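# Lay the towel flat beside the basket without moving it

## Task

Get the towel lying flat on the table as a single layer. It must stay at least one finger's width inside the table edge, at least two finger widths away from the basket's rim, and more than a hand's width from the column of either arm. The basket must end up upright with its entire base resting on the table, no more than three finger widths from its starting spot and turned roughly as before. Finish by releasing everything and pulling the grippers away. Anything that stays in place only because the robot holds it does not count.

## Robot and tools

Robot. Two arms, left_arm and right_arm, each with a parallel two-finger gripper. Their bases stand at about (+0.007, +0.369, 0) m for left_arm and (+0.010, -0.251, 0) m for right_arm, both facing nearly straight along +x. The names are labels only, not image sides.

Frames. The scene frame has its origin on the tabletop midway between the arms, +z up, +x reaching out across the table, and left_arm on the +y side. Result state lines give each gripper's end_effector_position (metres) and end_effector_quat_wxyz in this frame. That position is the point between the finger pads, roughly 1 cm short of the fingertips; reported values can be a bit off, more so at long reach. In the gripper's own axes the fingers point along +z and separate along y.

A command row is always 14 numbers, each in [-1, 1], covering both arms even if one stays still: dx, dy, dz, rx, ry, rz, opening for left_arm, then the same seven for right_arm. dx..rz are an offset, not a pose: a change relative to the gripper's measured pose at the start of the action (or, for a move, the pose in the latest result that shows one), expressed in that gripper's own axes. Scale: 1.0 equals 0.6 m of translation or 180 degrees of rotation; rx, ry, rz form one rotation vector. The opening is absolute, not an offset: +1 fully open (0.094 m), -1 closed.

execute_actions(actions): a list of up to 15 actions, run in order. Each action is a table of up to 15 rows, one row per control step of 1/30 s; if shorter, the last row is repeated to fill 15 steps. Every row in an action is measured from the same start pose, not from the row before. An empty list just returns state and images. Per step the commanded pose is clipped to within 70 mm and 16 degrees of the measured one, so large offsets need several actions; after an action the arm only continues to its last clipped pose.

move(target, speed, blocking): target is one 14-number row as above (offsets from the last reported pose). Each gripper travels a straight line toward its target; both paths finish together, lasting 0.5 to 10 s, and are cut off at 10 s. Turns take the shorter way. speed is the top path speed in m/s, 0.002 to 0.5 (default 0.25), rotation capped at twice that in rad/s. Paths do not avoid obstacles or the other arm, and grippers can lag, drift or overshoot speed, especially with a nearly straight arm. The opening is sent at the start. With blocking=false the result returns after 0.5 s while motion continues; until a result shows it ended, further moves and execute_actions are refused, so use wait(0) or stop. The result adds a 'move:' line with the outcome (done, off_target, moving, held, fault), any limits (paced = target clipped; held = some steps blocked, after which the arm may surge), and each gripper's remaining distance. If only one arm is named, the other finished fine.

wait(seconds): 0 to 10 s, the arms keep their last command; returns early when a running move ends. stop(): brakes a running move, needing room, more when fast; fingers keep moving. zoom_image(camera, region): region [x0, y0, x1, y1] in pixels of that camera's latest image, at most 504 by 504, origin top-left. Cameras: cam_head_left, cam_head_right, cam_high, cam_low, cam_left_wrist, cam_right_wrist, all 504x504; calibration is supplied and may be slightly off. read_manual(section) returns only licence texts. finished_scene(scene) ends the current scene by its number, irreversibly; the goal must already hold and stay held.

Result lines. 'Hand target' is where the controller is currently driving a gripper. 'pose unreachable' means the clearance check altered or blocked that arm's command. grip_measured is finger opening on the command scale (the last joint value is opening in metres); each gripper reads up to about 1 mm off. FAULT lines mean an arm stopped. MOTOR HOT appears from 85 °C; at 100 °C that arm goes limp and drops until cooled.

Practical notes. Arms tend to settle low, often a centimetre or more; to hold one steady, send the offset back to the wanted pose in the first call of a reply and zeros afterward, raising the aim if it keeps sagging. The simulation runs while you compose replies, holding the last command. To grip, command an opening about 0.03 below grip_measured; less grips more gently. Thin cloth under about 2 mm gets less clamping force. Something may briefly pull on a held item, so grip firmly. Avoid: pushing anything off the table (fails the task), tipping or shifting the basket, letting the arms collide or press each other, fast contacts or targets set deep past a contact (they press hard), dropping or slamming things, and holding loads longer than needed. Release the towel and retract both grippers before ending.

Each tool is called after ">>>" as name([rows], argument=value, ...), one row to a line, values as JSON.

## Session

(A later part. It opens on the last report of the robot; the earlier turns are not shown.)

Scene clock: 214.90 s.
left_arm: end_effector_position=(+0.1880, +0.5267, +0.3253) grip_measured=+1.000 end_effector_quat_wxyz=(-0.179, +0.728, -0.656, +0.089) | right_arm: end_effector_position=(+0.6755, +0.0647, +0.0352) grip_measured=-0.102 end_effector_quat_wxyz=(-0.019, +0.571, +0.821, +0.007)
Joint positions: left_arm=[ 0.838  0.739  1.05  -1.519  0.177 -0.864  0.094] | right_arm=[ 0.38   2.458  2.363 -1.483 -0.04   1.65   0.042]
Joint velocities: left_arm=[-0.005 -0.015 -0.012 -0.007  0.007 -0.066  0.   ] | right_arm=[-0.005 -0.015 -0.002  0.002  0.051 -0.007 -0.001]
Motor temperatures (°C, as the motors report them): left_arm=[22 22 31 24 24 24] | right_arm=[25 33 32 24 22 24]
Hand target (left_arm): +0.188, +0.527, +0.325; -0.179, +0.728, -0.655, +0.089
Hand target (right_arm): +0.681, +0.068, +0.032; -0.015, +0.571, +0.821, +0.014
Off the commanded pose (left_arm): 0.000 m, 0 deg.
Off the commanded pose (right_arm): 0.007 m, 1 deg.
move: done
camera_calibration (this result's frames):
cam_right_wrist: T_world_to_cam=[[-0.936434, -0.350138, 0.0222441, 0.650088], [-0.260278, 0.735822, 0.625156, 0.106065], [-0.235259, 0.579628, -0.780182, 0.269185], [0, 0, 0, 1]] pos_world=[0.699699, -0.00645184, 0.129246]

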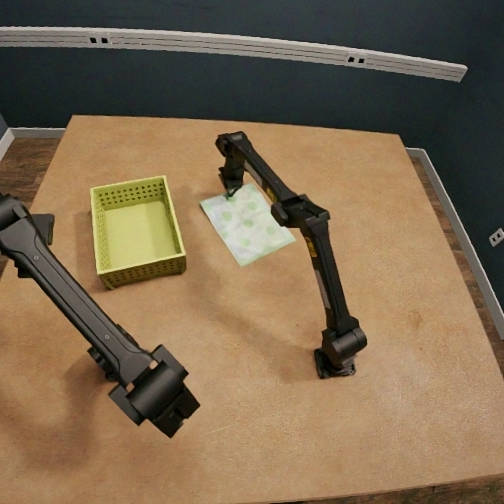

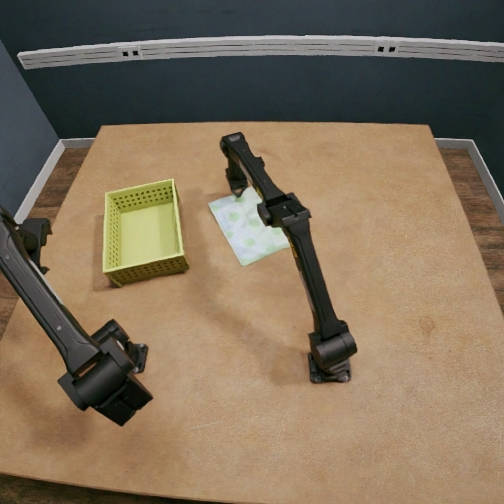

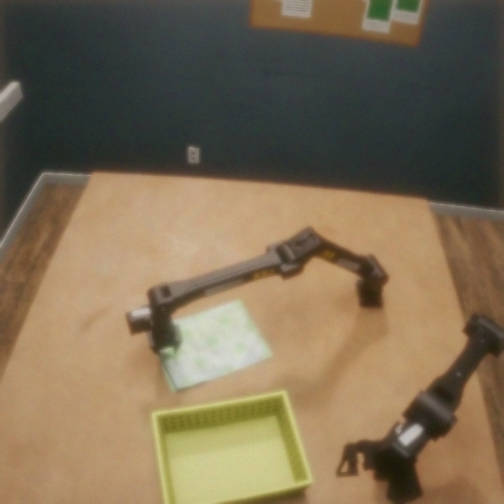

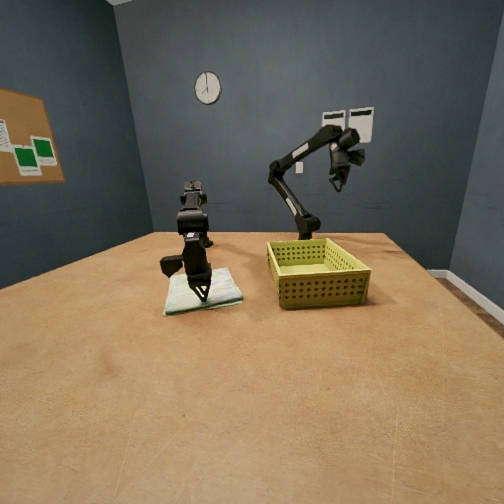

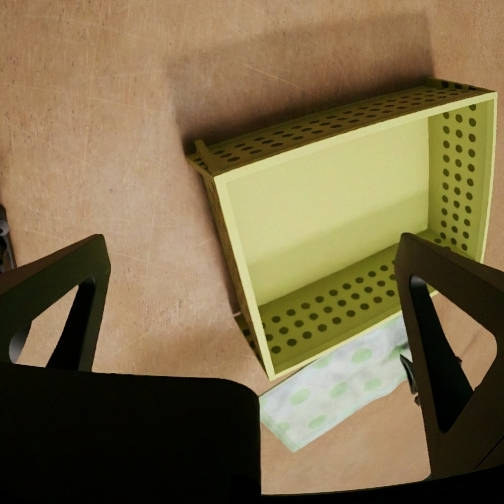

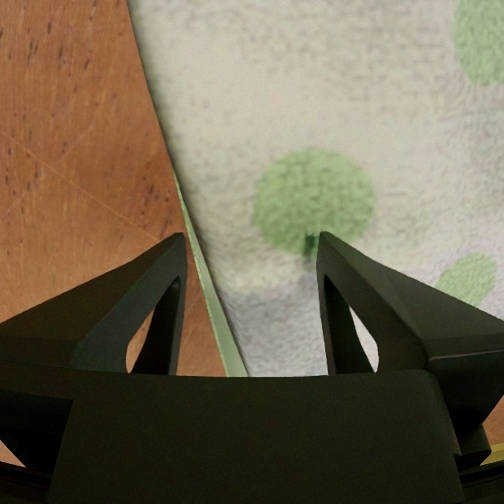

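>>> move(target=[0,0,0,0,0,0,1,0,0.02,0.055,0,0,0,-0.1], speed=0.02)

>>> move(target=[0,0,0,0,0,0,1,0,0,0.006,0,0,0,-1], speed=0.03)

>>> move(target=[0,0,0,0,0,0,1,0,0,-0.13,0,0,0,-1], speed=0.06)

>>> zoom_image(camera="cam_low", region=[130, 230, 270, 330])

Scene clock: 222.33 s.
left_arm: end_effector_position=(+0.1880, +0.5267, +0.3253) grip_measured=+1.000 end_effector_quat_wxyz=(-0.179, +0.728, -0.656, +0.089) | right_arm: end_effector_position=(+0.6744, +0.0642, +0.0165) grip_measured=-0.102 end_effector_quat_wxyz=(-0.024, +0.571, +0.821, -0.002)
Joint positions: left_arm=[ 0.838  0.739  1.05  -1.519  0.177 -0.864  0.094] | right_arm=[ 0.38   2.486  2.367 -1.481 -0.04   1.65   0.042]
Joint velocities: left_arm=[-0.005 -0.005 -0.002 -0.002 -0.037  0.022  0.   ] | right_arm=[-0.005 -0.015 -0.002  0.012 -0.037 -0.037  0.   ]
Motor temperatures (°C, as the motors report them): left_arm=[22 22 31 24 24 24] | right_arm=[25 34 32 24 22 24]
Hand target (left_arm): +0.188, +0.527, +0.325; -0.179, +0.728, -0.656, +0.089
Hand target (right_arm): +0.686, +0.070, +0.003; -0.019, +0.571, +0.821, +0.007
Off the commanded pose (left_arm): 0.000 m, 0 deg.
Off the commanded pose (right_arm): 0.019 m, 1 deg.
move: off_target (right_arm)
camera_calibration (this result's frames):
cam_right_wrist: T_world_to_cam=[[-0.935782, -0.349835, 0.0439113, 0.648485], [-0.247967, 0.741542, 0.6234, 0.109232], [-0.250649, 0.572478, -0.780669, 0.265445], [0, 0, 0, 1]] pos_world=[0.70046, -0.00609822, 0.110653]

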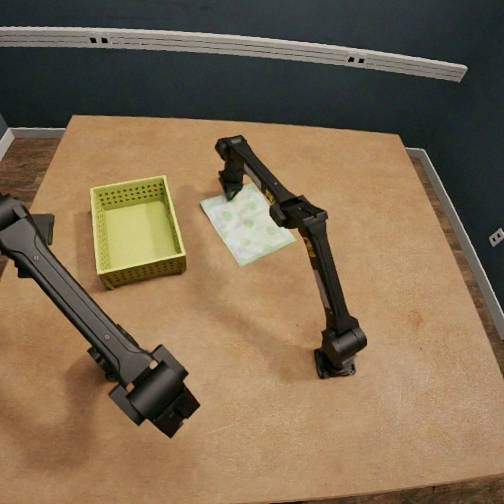

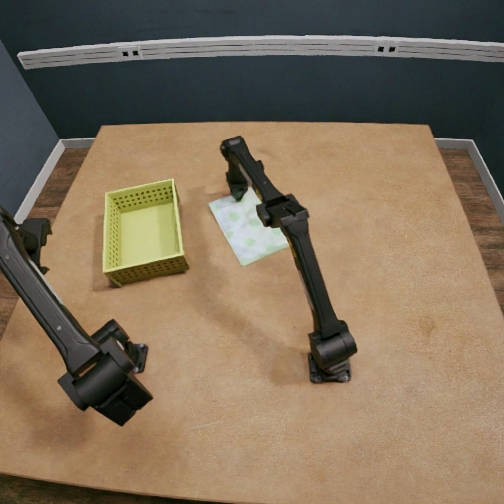

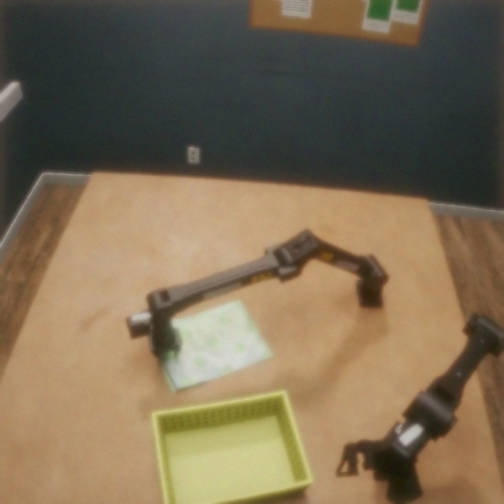

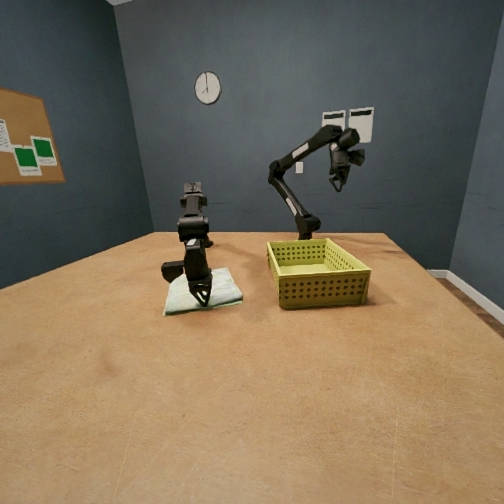

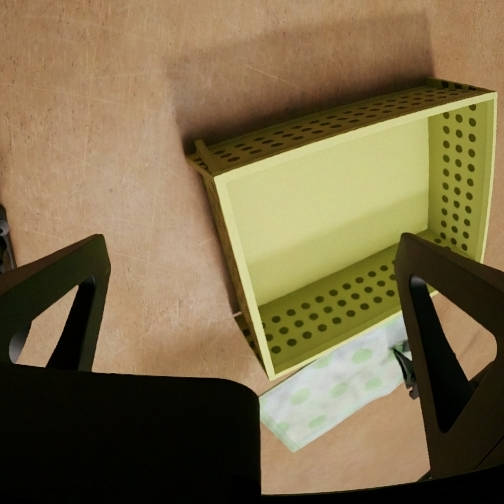

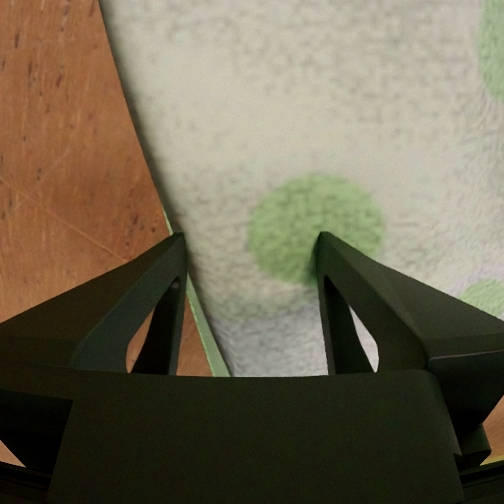

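Scene clock: 223.03 s.
left_arm: end_effector_position=(+0.1880, +0.5267, +0.3253) grip_measured=+1.000 end_effector_quat_wxyz=(-0.179, +0.728, -0.656, +0.089) | right_arm: end_effector_position=(+0.6749, +0.0644, +0.0197) grip_measured=-0.969 end_effector_quat_wxyz=(-0.023, +0.571, +0.821, -0.001)
Joint positions: left_arm=[ 0.838  0.739  1.05  -1.519  0.177 -0.864  0.094] | right_arm=[ 0.38   2.482  2.367 -1.481 -0.04   1.65   0.001]
Joint velocities: left_arm=[ 0.005 -0.005 -0.002  0.012 -0.037  0.007  0.   ] | right_arm=[ 0.005 -0.015 -0.002 -0.027 -0.066  0.037 -0.   ]
Motor temperatures (°C, as the motors report them): left_arm=[22 22 31 24 24 24] | right_arm=[25 34 32 24 22 24]
Hand target (left_arm): +0.188, +0.527, +0.325; -0.179, +0.728, -0.656, +0.089
Hand target (right_arm): +0.674, +0.064, +0.013; -0.024, +0.571, +0.821, -0.003
Off the commanded pose (left_arm): 0.000 m, 0 deg.
Off the commanded pose (right_arm): 0.007 m, 0 deg.
move: done
camera_calibration (this result's frames):
cam_right_wrist: T_world_to_cam=[[-0.935954, -0.349915, 0.0393512, 0.649067], [-0.250556, 0.740339, 0.623794, 0.108966], [-0.247408, 0.573983, -0.780597, 0.265703], [0, 0, 0, 1]] pos_world=[0.700536, -0.00606297, 0.113893]

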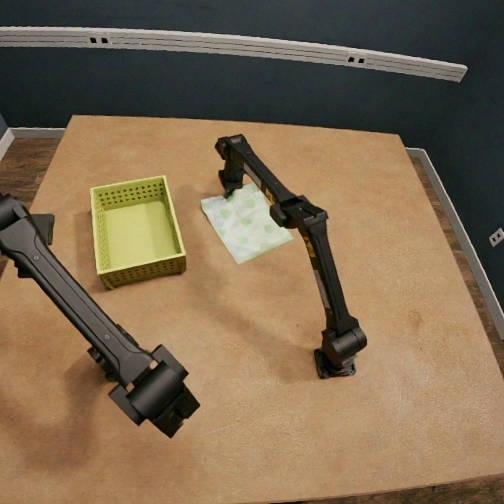

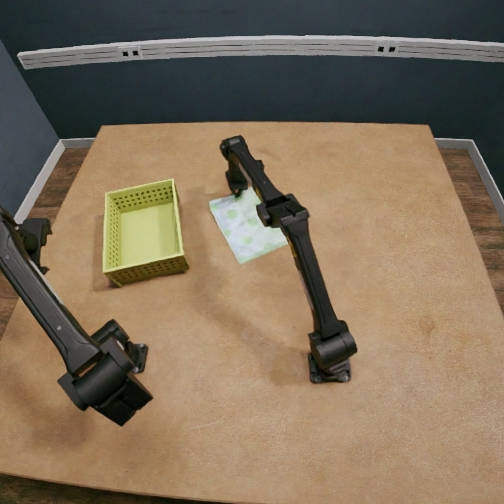

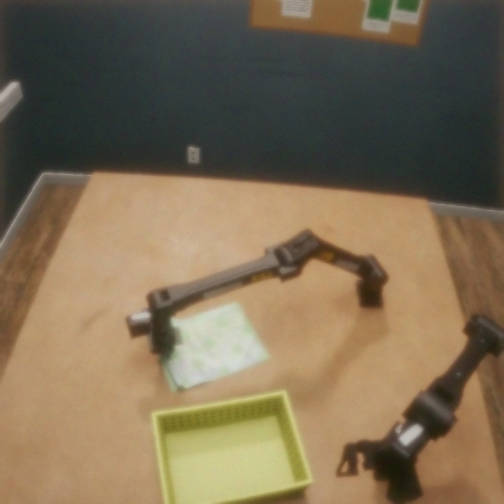

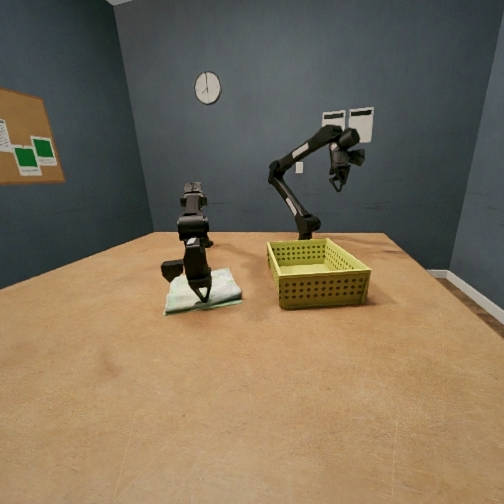

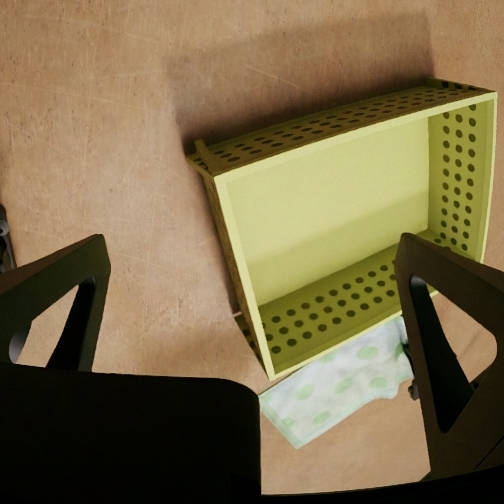

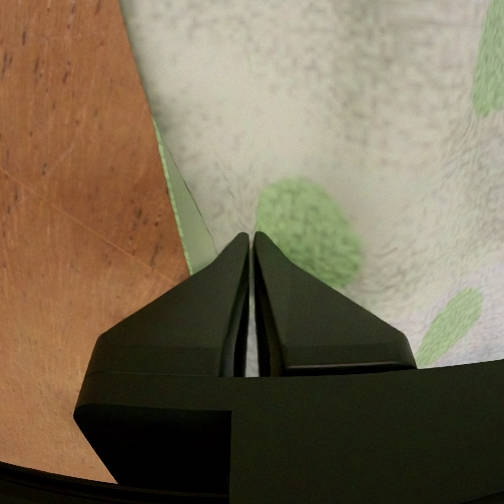

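Scene clock: 224.73 s.
left_arm: end_effector_position=(+0.1880, +0.5267, +0.3253) grip_measured=+1.000 end_effector_quat_wxyz=(-0.179, +0.728, -0.656, +0.089) | right_arm: end_effector_position=(+0.6662, +0.0604, +0.0705) grip_measured=-0.969 end_effector_quat_wxyz=(-0.035, +0.571, +0.820, -0.022)
Joint positions: left_arm=[ 0.838  0.739  1.05  -1.519  0.177 -0.864  0.094] | right_arm=[ 0.38   2.482  2.499 -1.661 -0.04   1.65   0.001]
Joint velocities: left_arm=[ 0.015 -0.015 -0.002  0.007 -0.007  0.007  0.   ] | right_arm=[-0.015 -0.015 -0.017 -0.022  0.007 -0.081 -0.   ]
Motor temperatures (°C, as the motors report them): left_arm=[22 22 31 24 24 24] | right_arm=[25 34 32 24 22 24]
Hand target (left_arm): +0.188, +0.527, +0.325; -0.179, +0.728, -0.656, +0.089
Hand target (right_arm): +0.676, +0.061, +0.098; -0.023, +0.571, +0.821, -0.000
Off the commanded pose (left_arm): 0.000 m, 0 deg.
Off the commanded pose (right_arm): 0.030 m, 3 deg.
move: off_target (right_arm)
camera_calibration (this result's frames):
cam_right_wrist: T_world_to_cam=[[-0.933136, -0.348606, 0.0879308, 0.632181], [-0.223035, 0.753125, 0.618916, 0.0593402], [-0.281981, 0.557921, -0.780519, 0.329499], [0, 0, 0, 1]] pos_world=[0.696058, -0.00814331, 0.164866]

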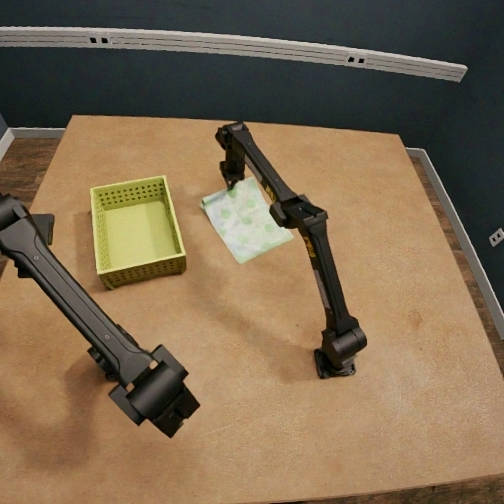

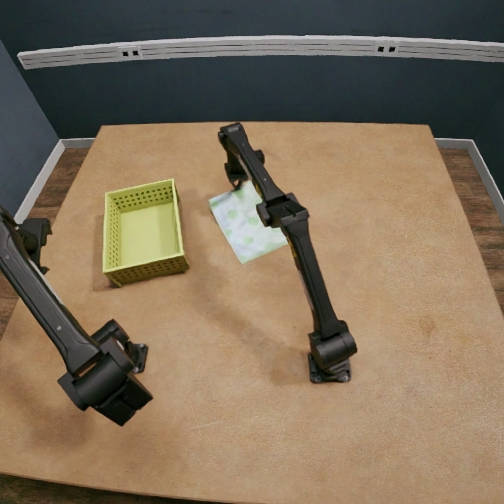

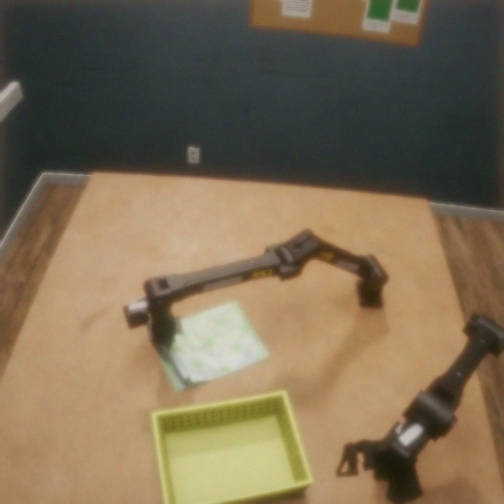

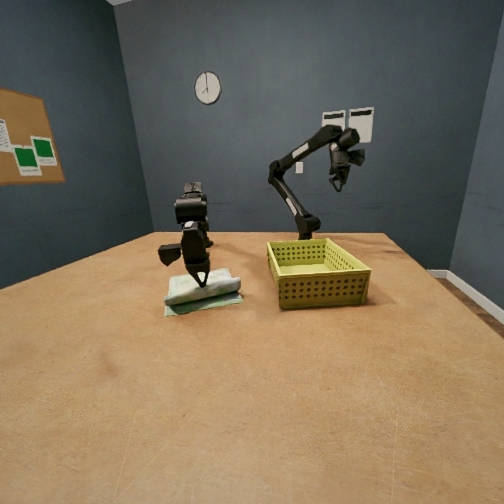

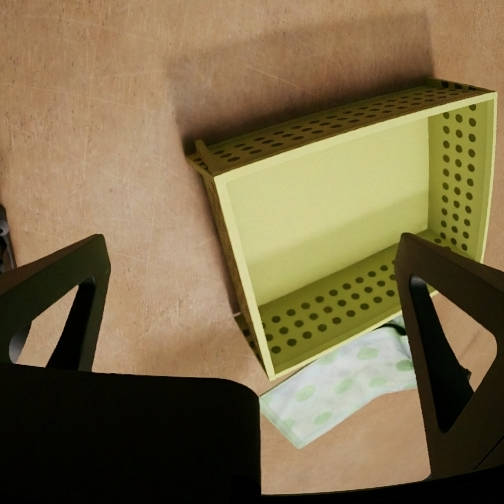

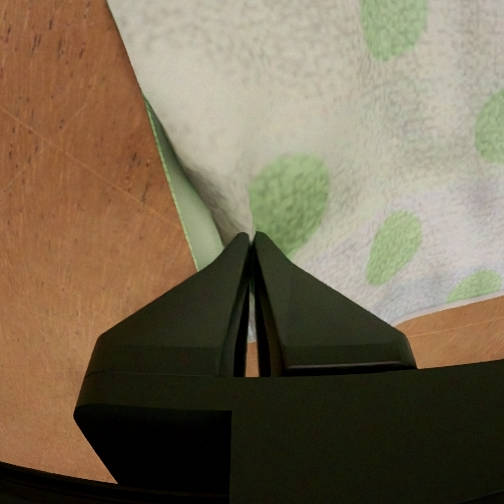

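Region (130, 230, 270, 330) of cam_low's 504x504 image, scaled by 3.600, with more detail than that image has; it fills the top 360 rows of this view, and the rest is white.

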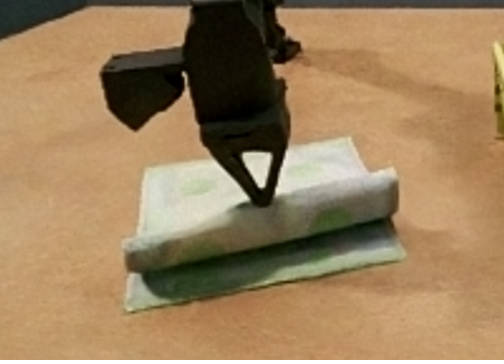

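>>> move(target=[0,0,0,0,0,0,1,-0.03,-0.2,-0.3,0,0,0,-1], speed=0.1)

>>> move(target=[0,0,0,0,0,0,1,-0.03,-0.35,-0.05,0,0,0,-1], speed=0.1)

>>> move(target=[0,0,0,0,0,0,1,-0.03,-0.3,0.2,0,0,0,-1], speed=0.1)

Scene clock: 235.37 s.
left_arm: end_effector_position=(+0.1880, +0.5267, +0.3253) grip_measured=+1.000 end_effector_quat_wxyz=(-0.179, +0.728, -0.656, +0.089) | right_arm: end_effector_position=(+0.5742, +0.0041, +0.2429) grip_measured=-0.970 end_effector_quat_wxyz=(-0.020, +0.573, +0.819, +0.005)
Joint positions: left_arm=[ 0.838  0.739  1.05  -1.519  0.177 -0.864  0.094] | right_arm=[ 0.361  2.005  2.118 -1.695 -0.04   1.636  0.001]
Joint velocities: left_arm=[-0.005 -0.024  0.002 -0.002  0.007  0.022  0.   ] | right_arm=[-0.005 -0.005 -0.017 -0.012  0.037  0.007 -0.   ]
Motor temperatures (°C, as the motors report them): left_arm=[22 22 32 24 24 24] | right_arm=[25 34 33 24 22 24]
Hand target (left_arm): +0.188, +0.527, +0.325; -0.179, +0.728, -0.655, +0.089
Hand target (right_arm): +0.571, -0.002, +0.255; -0.018, +0.572, +0.820, +0.008
Off the commanded pose (left_arm): 0.000 m, 0 deg.
Off the commanded pose (right_arm): 0.016 m, 4 deg.
joint sent to its limit (right arm) — the command would take joint 4 (wrist pitch) past its lower limit, so that joint was sent only as far as its limit.
move: off_target (right_arm)
camera_calibration (this result's frames):
cam_right_wrist: T_world_to_cam=[[-0.938336, -0.344726, 0.026262, 0.529416], [-0.253729, 0.738257, 0.624979, -0.00924357], [-0.234835, 0.579777, -0.7802, 0.442257], [0, 0, 0, 1]] pos_world=[0.598282, -0.0670826, 0.336922]

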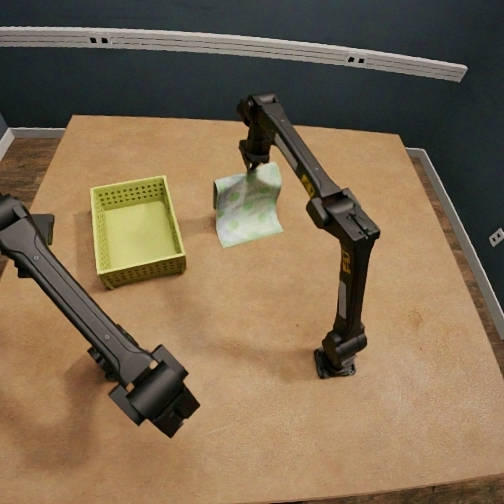

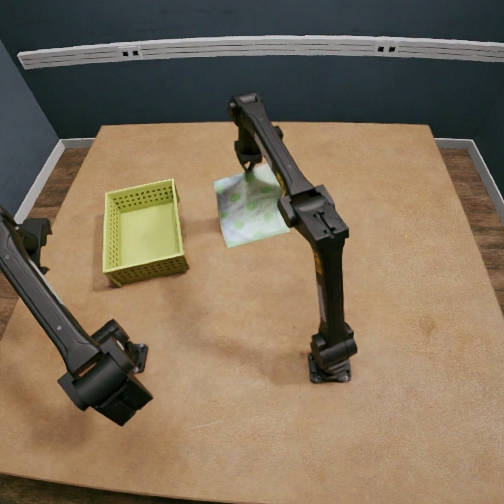

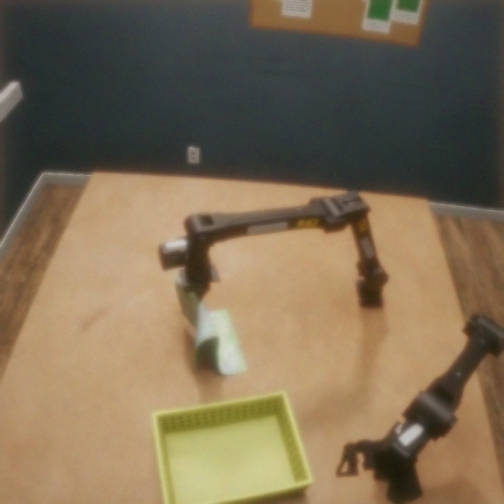

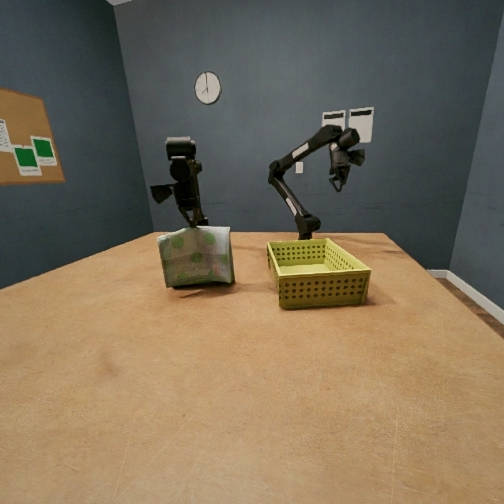

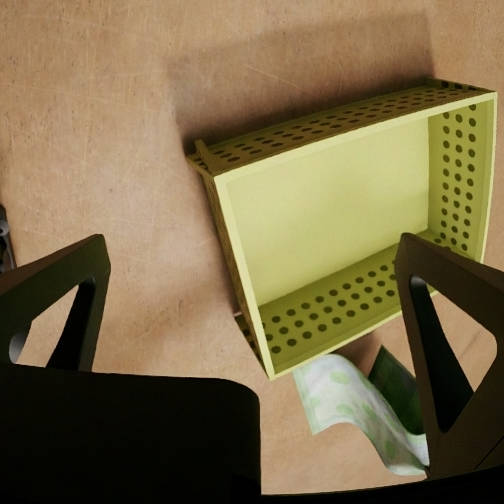

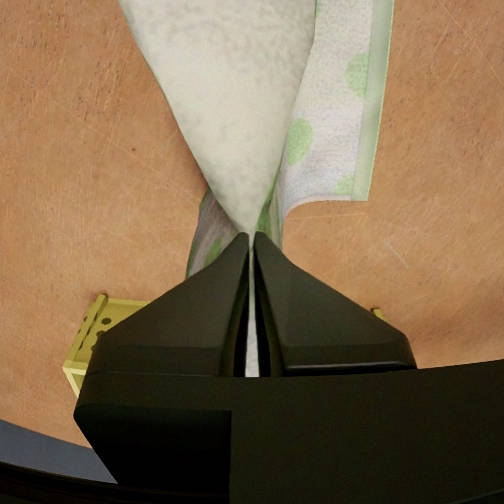

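Scene clock: 237.90 s.
left_arm: end_effector_position=(+0.1880, +0.5267, +0.3253) grip_measured=+1.000 end_effector_quat_wxyz=(-0.179, +0.728, -0.656, +0.089) | right_arm: end_effector_position=(+0.3804, -0.0835, +0.2646) grip_measured=-0.970 end_effector_quat_wxyz=(-0.026, +0.574, +0.819, -0.004)
Joint positions: left_arm=[ 0.838  0.739  1.05  -1.519  0.177 -0.864  0.094] | right_arm=[ 0.356  1.422  1.409 -1.591 -0.04   1.632  0.001]
Joint velocities: left_arm=[-0.005  0.005 -0.022  0.012 -0.037  0.007  0.   ] | right_arm=[-0.015  0.005 -0.007 -0.002 -0.022 -0.007  0.001]
Motor temperatures (°C, as the motors report them): left_arm=[22 22 32 24 24 24] | right_arm=[25 34 33 24 22 24]
Hand target (left_arm): +0.188, +0.527, +0.325; -0.179, +0.728, -0.656, +0.089
Hand target (right_arm): +0.383, -0.086, +0.270; -0.020, +0.573, +0.819, +0.005
Off the commanded pose (left_arm): 0.000 m, 0 deg.
Off the commanded pose (right_arm): 0.011 m, 1 deg.
move: off_target (right_arm)
camera_calibration (this result's frames):
cam_right_wrist: T_world_to_cam=[[-0.937997, -0.343331, 0.047805, 0.31111], [-0.240508, 0.743897, 0.623517, -0.0114762], [-0.249635, 0.57336, -0.780347, 0.469607], [0, 0, 0, 1]] pos_world=[0.406291, -0.153902, 0.358739]

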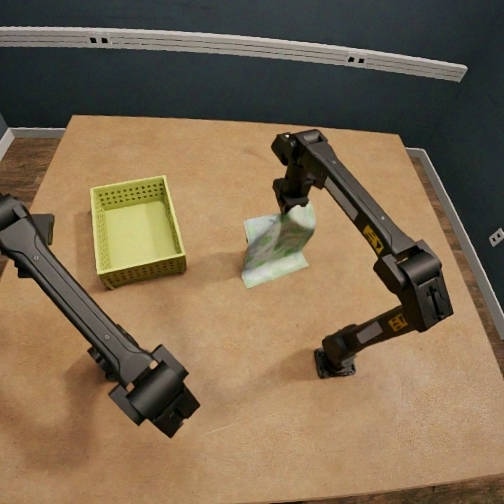

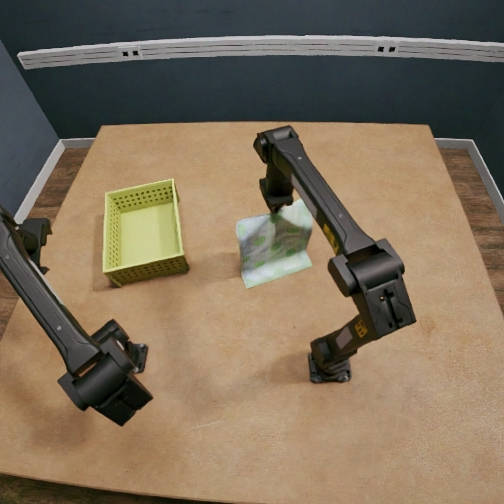

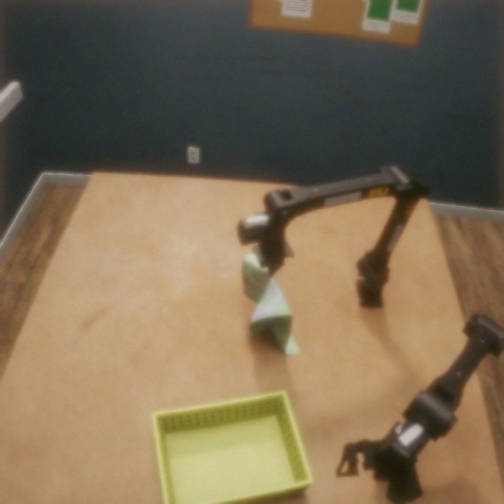

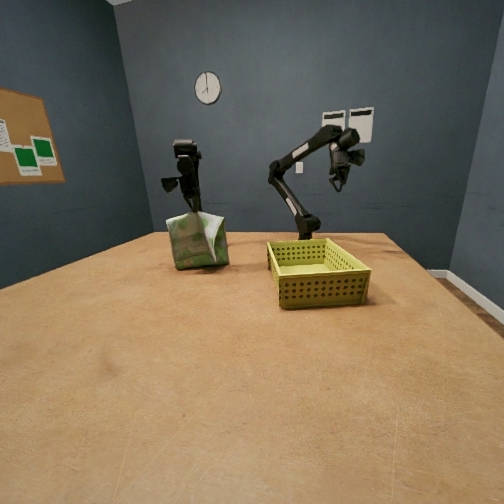

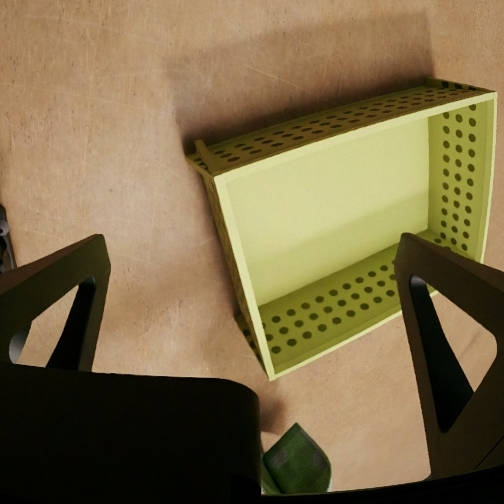

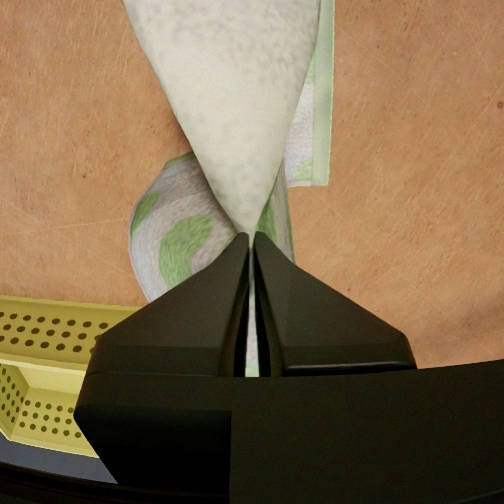

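Scene clock: 240.40 s.
left_arm: end_effector_position=(+0.1880, +0.5267, +0.3253) grip_measured=+1.000 end_effector_quat_wxyz=(-0.179, +0.728, -0.656, +0.089) | right_arm: end_effector_position=(+0.2084, -0.1583, +0.1430) grip_measured=-0.970 end_effector_quat_wxyz=(-0.033, +0.574, +0.818, -0.015)
Joint positions: left_arm=[ 0.838  0.739  1.05  -1.519  0.177 -0.864  0.094] | right_arm=[ 0.356  0.969  0.723 -1.385 -0.04   1.632  0.001]
Joint velocities: left_arm=[ 0.005 -0.005 -0.002  0.012 -0.022 -0.11   0.   ] | right_arm=[-0.005  0.005  0.007  0.012 -0.051  0.051 -0.   ]
Motor temperatures (°C, as the motors report them): left_arm=[22 22 32 24 24 24] | right_arm=[25 33 33 24 22 24]
Hand target (left_arm): +0.188, +0.527, +0.325; -0.179, +0.728, -0.656, +0.089
Hand target (right_arm): +0.213, -0.157, +0.146; -0.026, +0.574, +0.819, -0.004
Off the commanded pose (left_arm): 0.000 m, 0 deg.
Off the commanded pose (right_arm): 0.008 m, 2 deg.
move: done
camera_calibration (this result's frames):
cam_right_wrist: T_world_to_cam=[[-0.9365, -0.34268, 0.0744108, 0.125941], [-0.225265, 0.750524, 0.621264, 0.0767741], [-0.268742, 0.565052, -0.78006, 0.377312], [0, 0, 0, 1]] pos_world=[0.236638, -0.227664, 0.237258]

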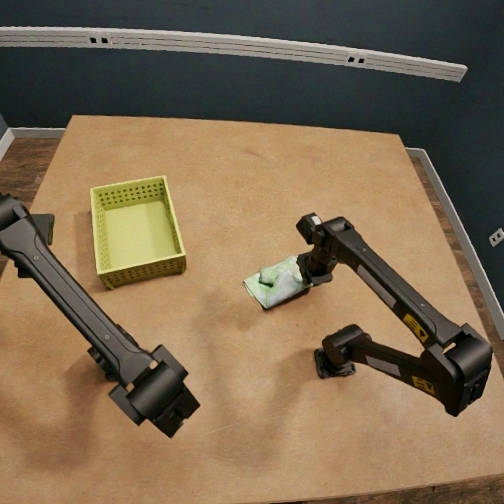

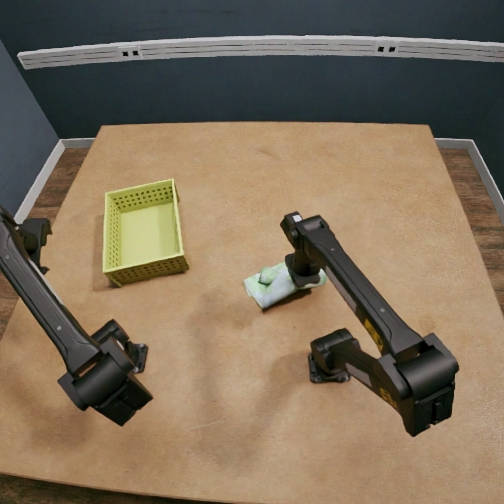

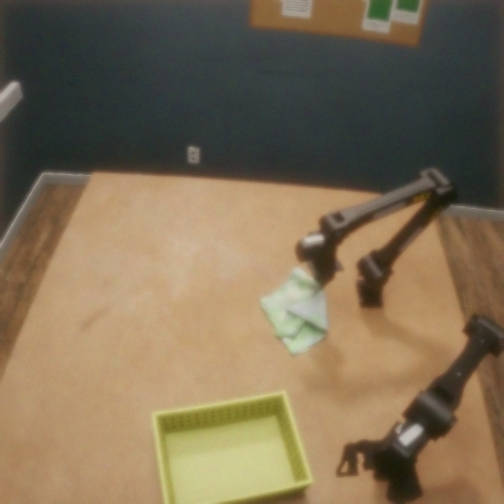

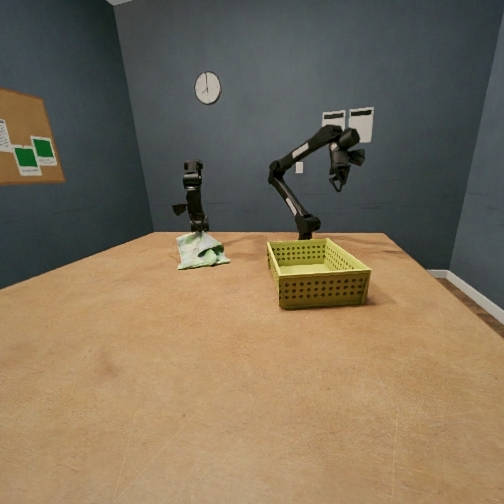

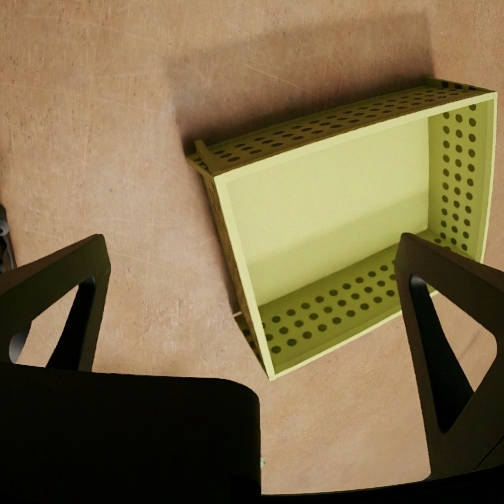

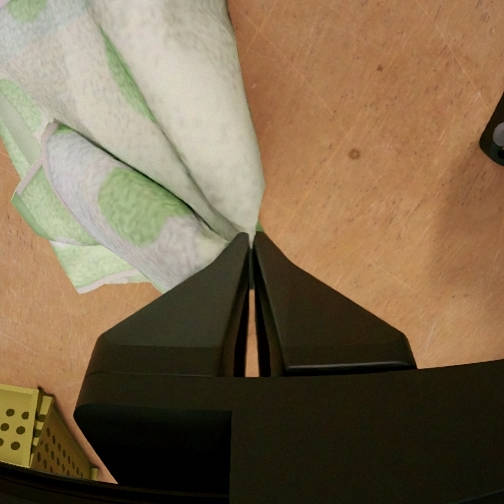

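>>> move(target=[0,0,0,0,0,0,1,0.2,0.25,-0.5,0,0,0,-1], speed=0.12)

>>> zoom_image(camera="cam_low", region=[100, 100, 350, 300])

>>> zoom_image(camera="cam_head_left", region=[120, 100, 380, 360])

Scene clock: 255.57 s.
left_arm: end_effector_position=(+0.1880, +0.5267, +0.3253) grip_measured=+1.000 end_effector_quat_wxyz=(-0.179, +0.728, -0.656, +0.089) | right_arm: end_effector_position=(+0.3254, -0.0079, +0.4229) grip_measured=-0.970 end_effector_quat_wxyz=(+0.023, +0.571, +0.810, +0.134)
Joint positions: left_arm=[ 0.838  0.739  1.05  -1.519  0.177 -0.864  0.094] | right_arm=[ 0.587  1.286  1.68  -1.696 -0.04   1.875  0.001]
Joint velocities: left_arm=[-0.005  0.005 -0.017 -0.007  0.022 -0.022  0.   ] | right_arm=[ 0.005  0.015  0.022 -0.017 -0.037  0.095 -0.001]
Motor temperatures (°C, as the motors report them): left_arm=[22 22 32 24 24 24] | right_arm=[25 31 33 24 22 24]
Hand target (left_arm): +0.188, +0.527, +0.325; -0.179, +0.728, -0.656, +0.089
Hand target (right_arm): +0.327, -0.003, +0.439; +0.024, +0.571, +0.807, +0.147
Off the commanded pose (left_arm): 0.000 m, 0 deg.
Off the commanded pose (right_arm): 0.018 m, 18 deg; orientation clipped at the last step of the last action.
joint sent to its limit (right arm) — the command would take joint 4 (wrist pitch) past its lower limit, so that joint was sent only as far as its limit.
move: off_target (right_arm); limits=paced
camera_calibration (this result's frames):
cam_right_wrist: T_world_to_cam=[[-0.920306, -0.315951, -0.230678, 0.390138], [-0.385936, 0.636872, 0.667418, -0.151763], [-0.0639594, 0.703256, -0.708054, 0.446122], [0, 0, 0, 1]] pos_world=[0.329009, -0.0938191, 0.507164]

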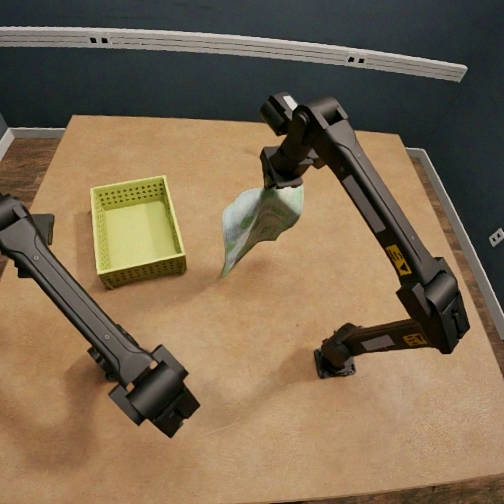

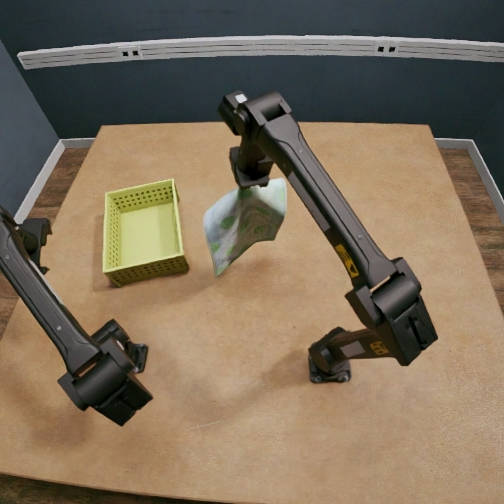

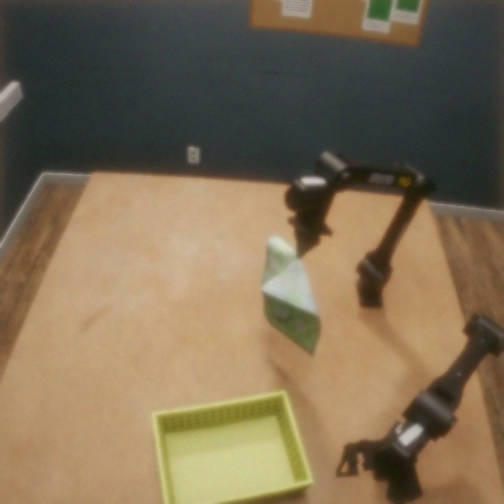

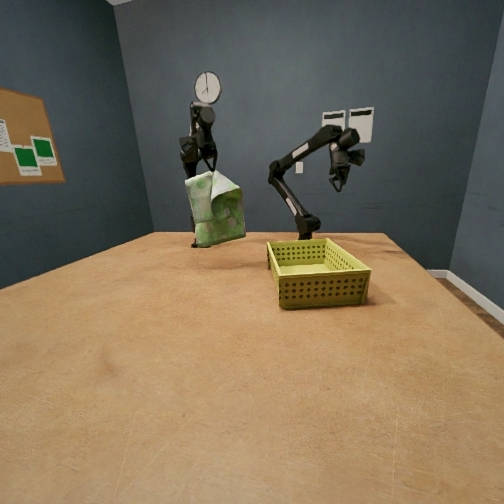

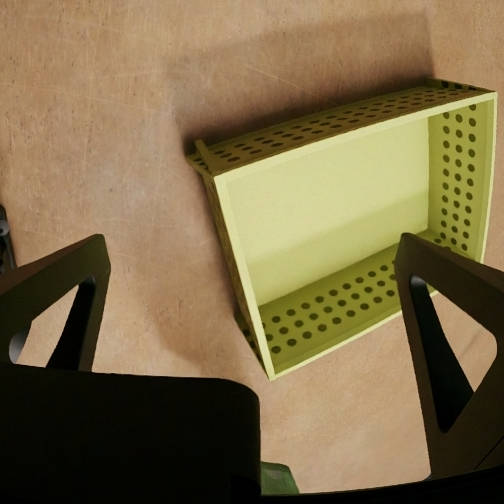

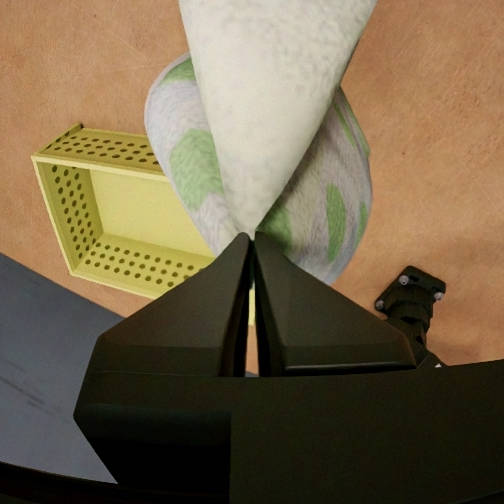

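Region (100, 100, 350, 300) of cam_low's 504x504 image, scaled by 2.016, with more detail than that image has; it fills the top 403 rows of this view, and the rest is white.

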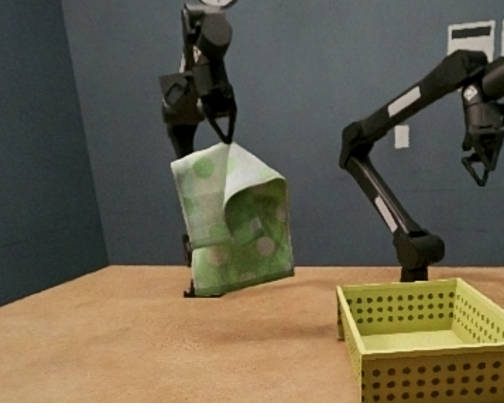

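Region (120, 100, 380, 360) of cam_head_left's 504x504 image, scaled by 1.938, with more detail than that image has.

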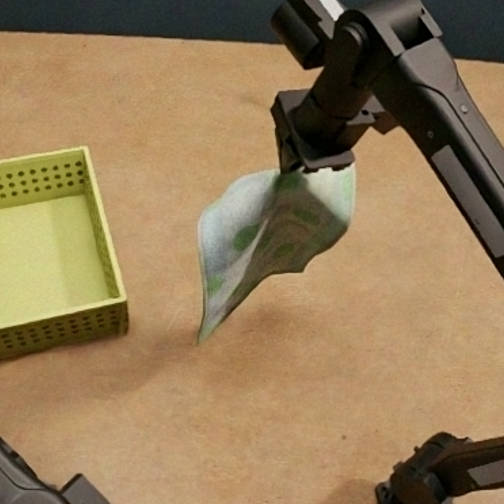

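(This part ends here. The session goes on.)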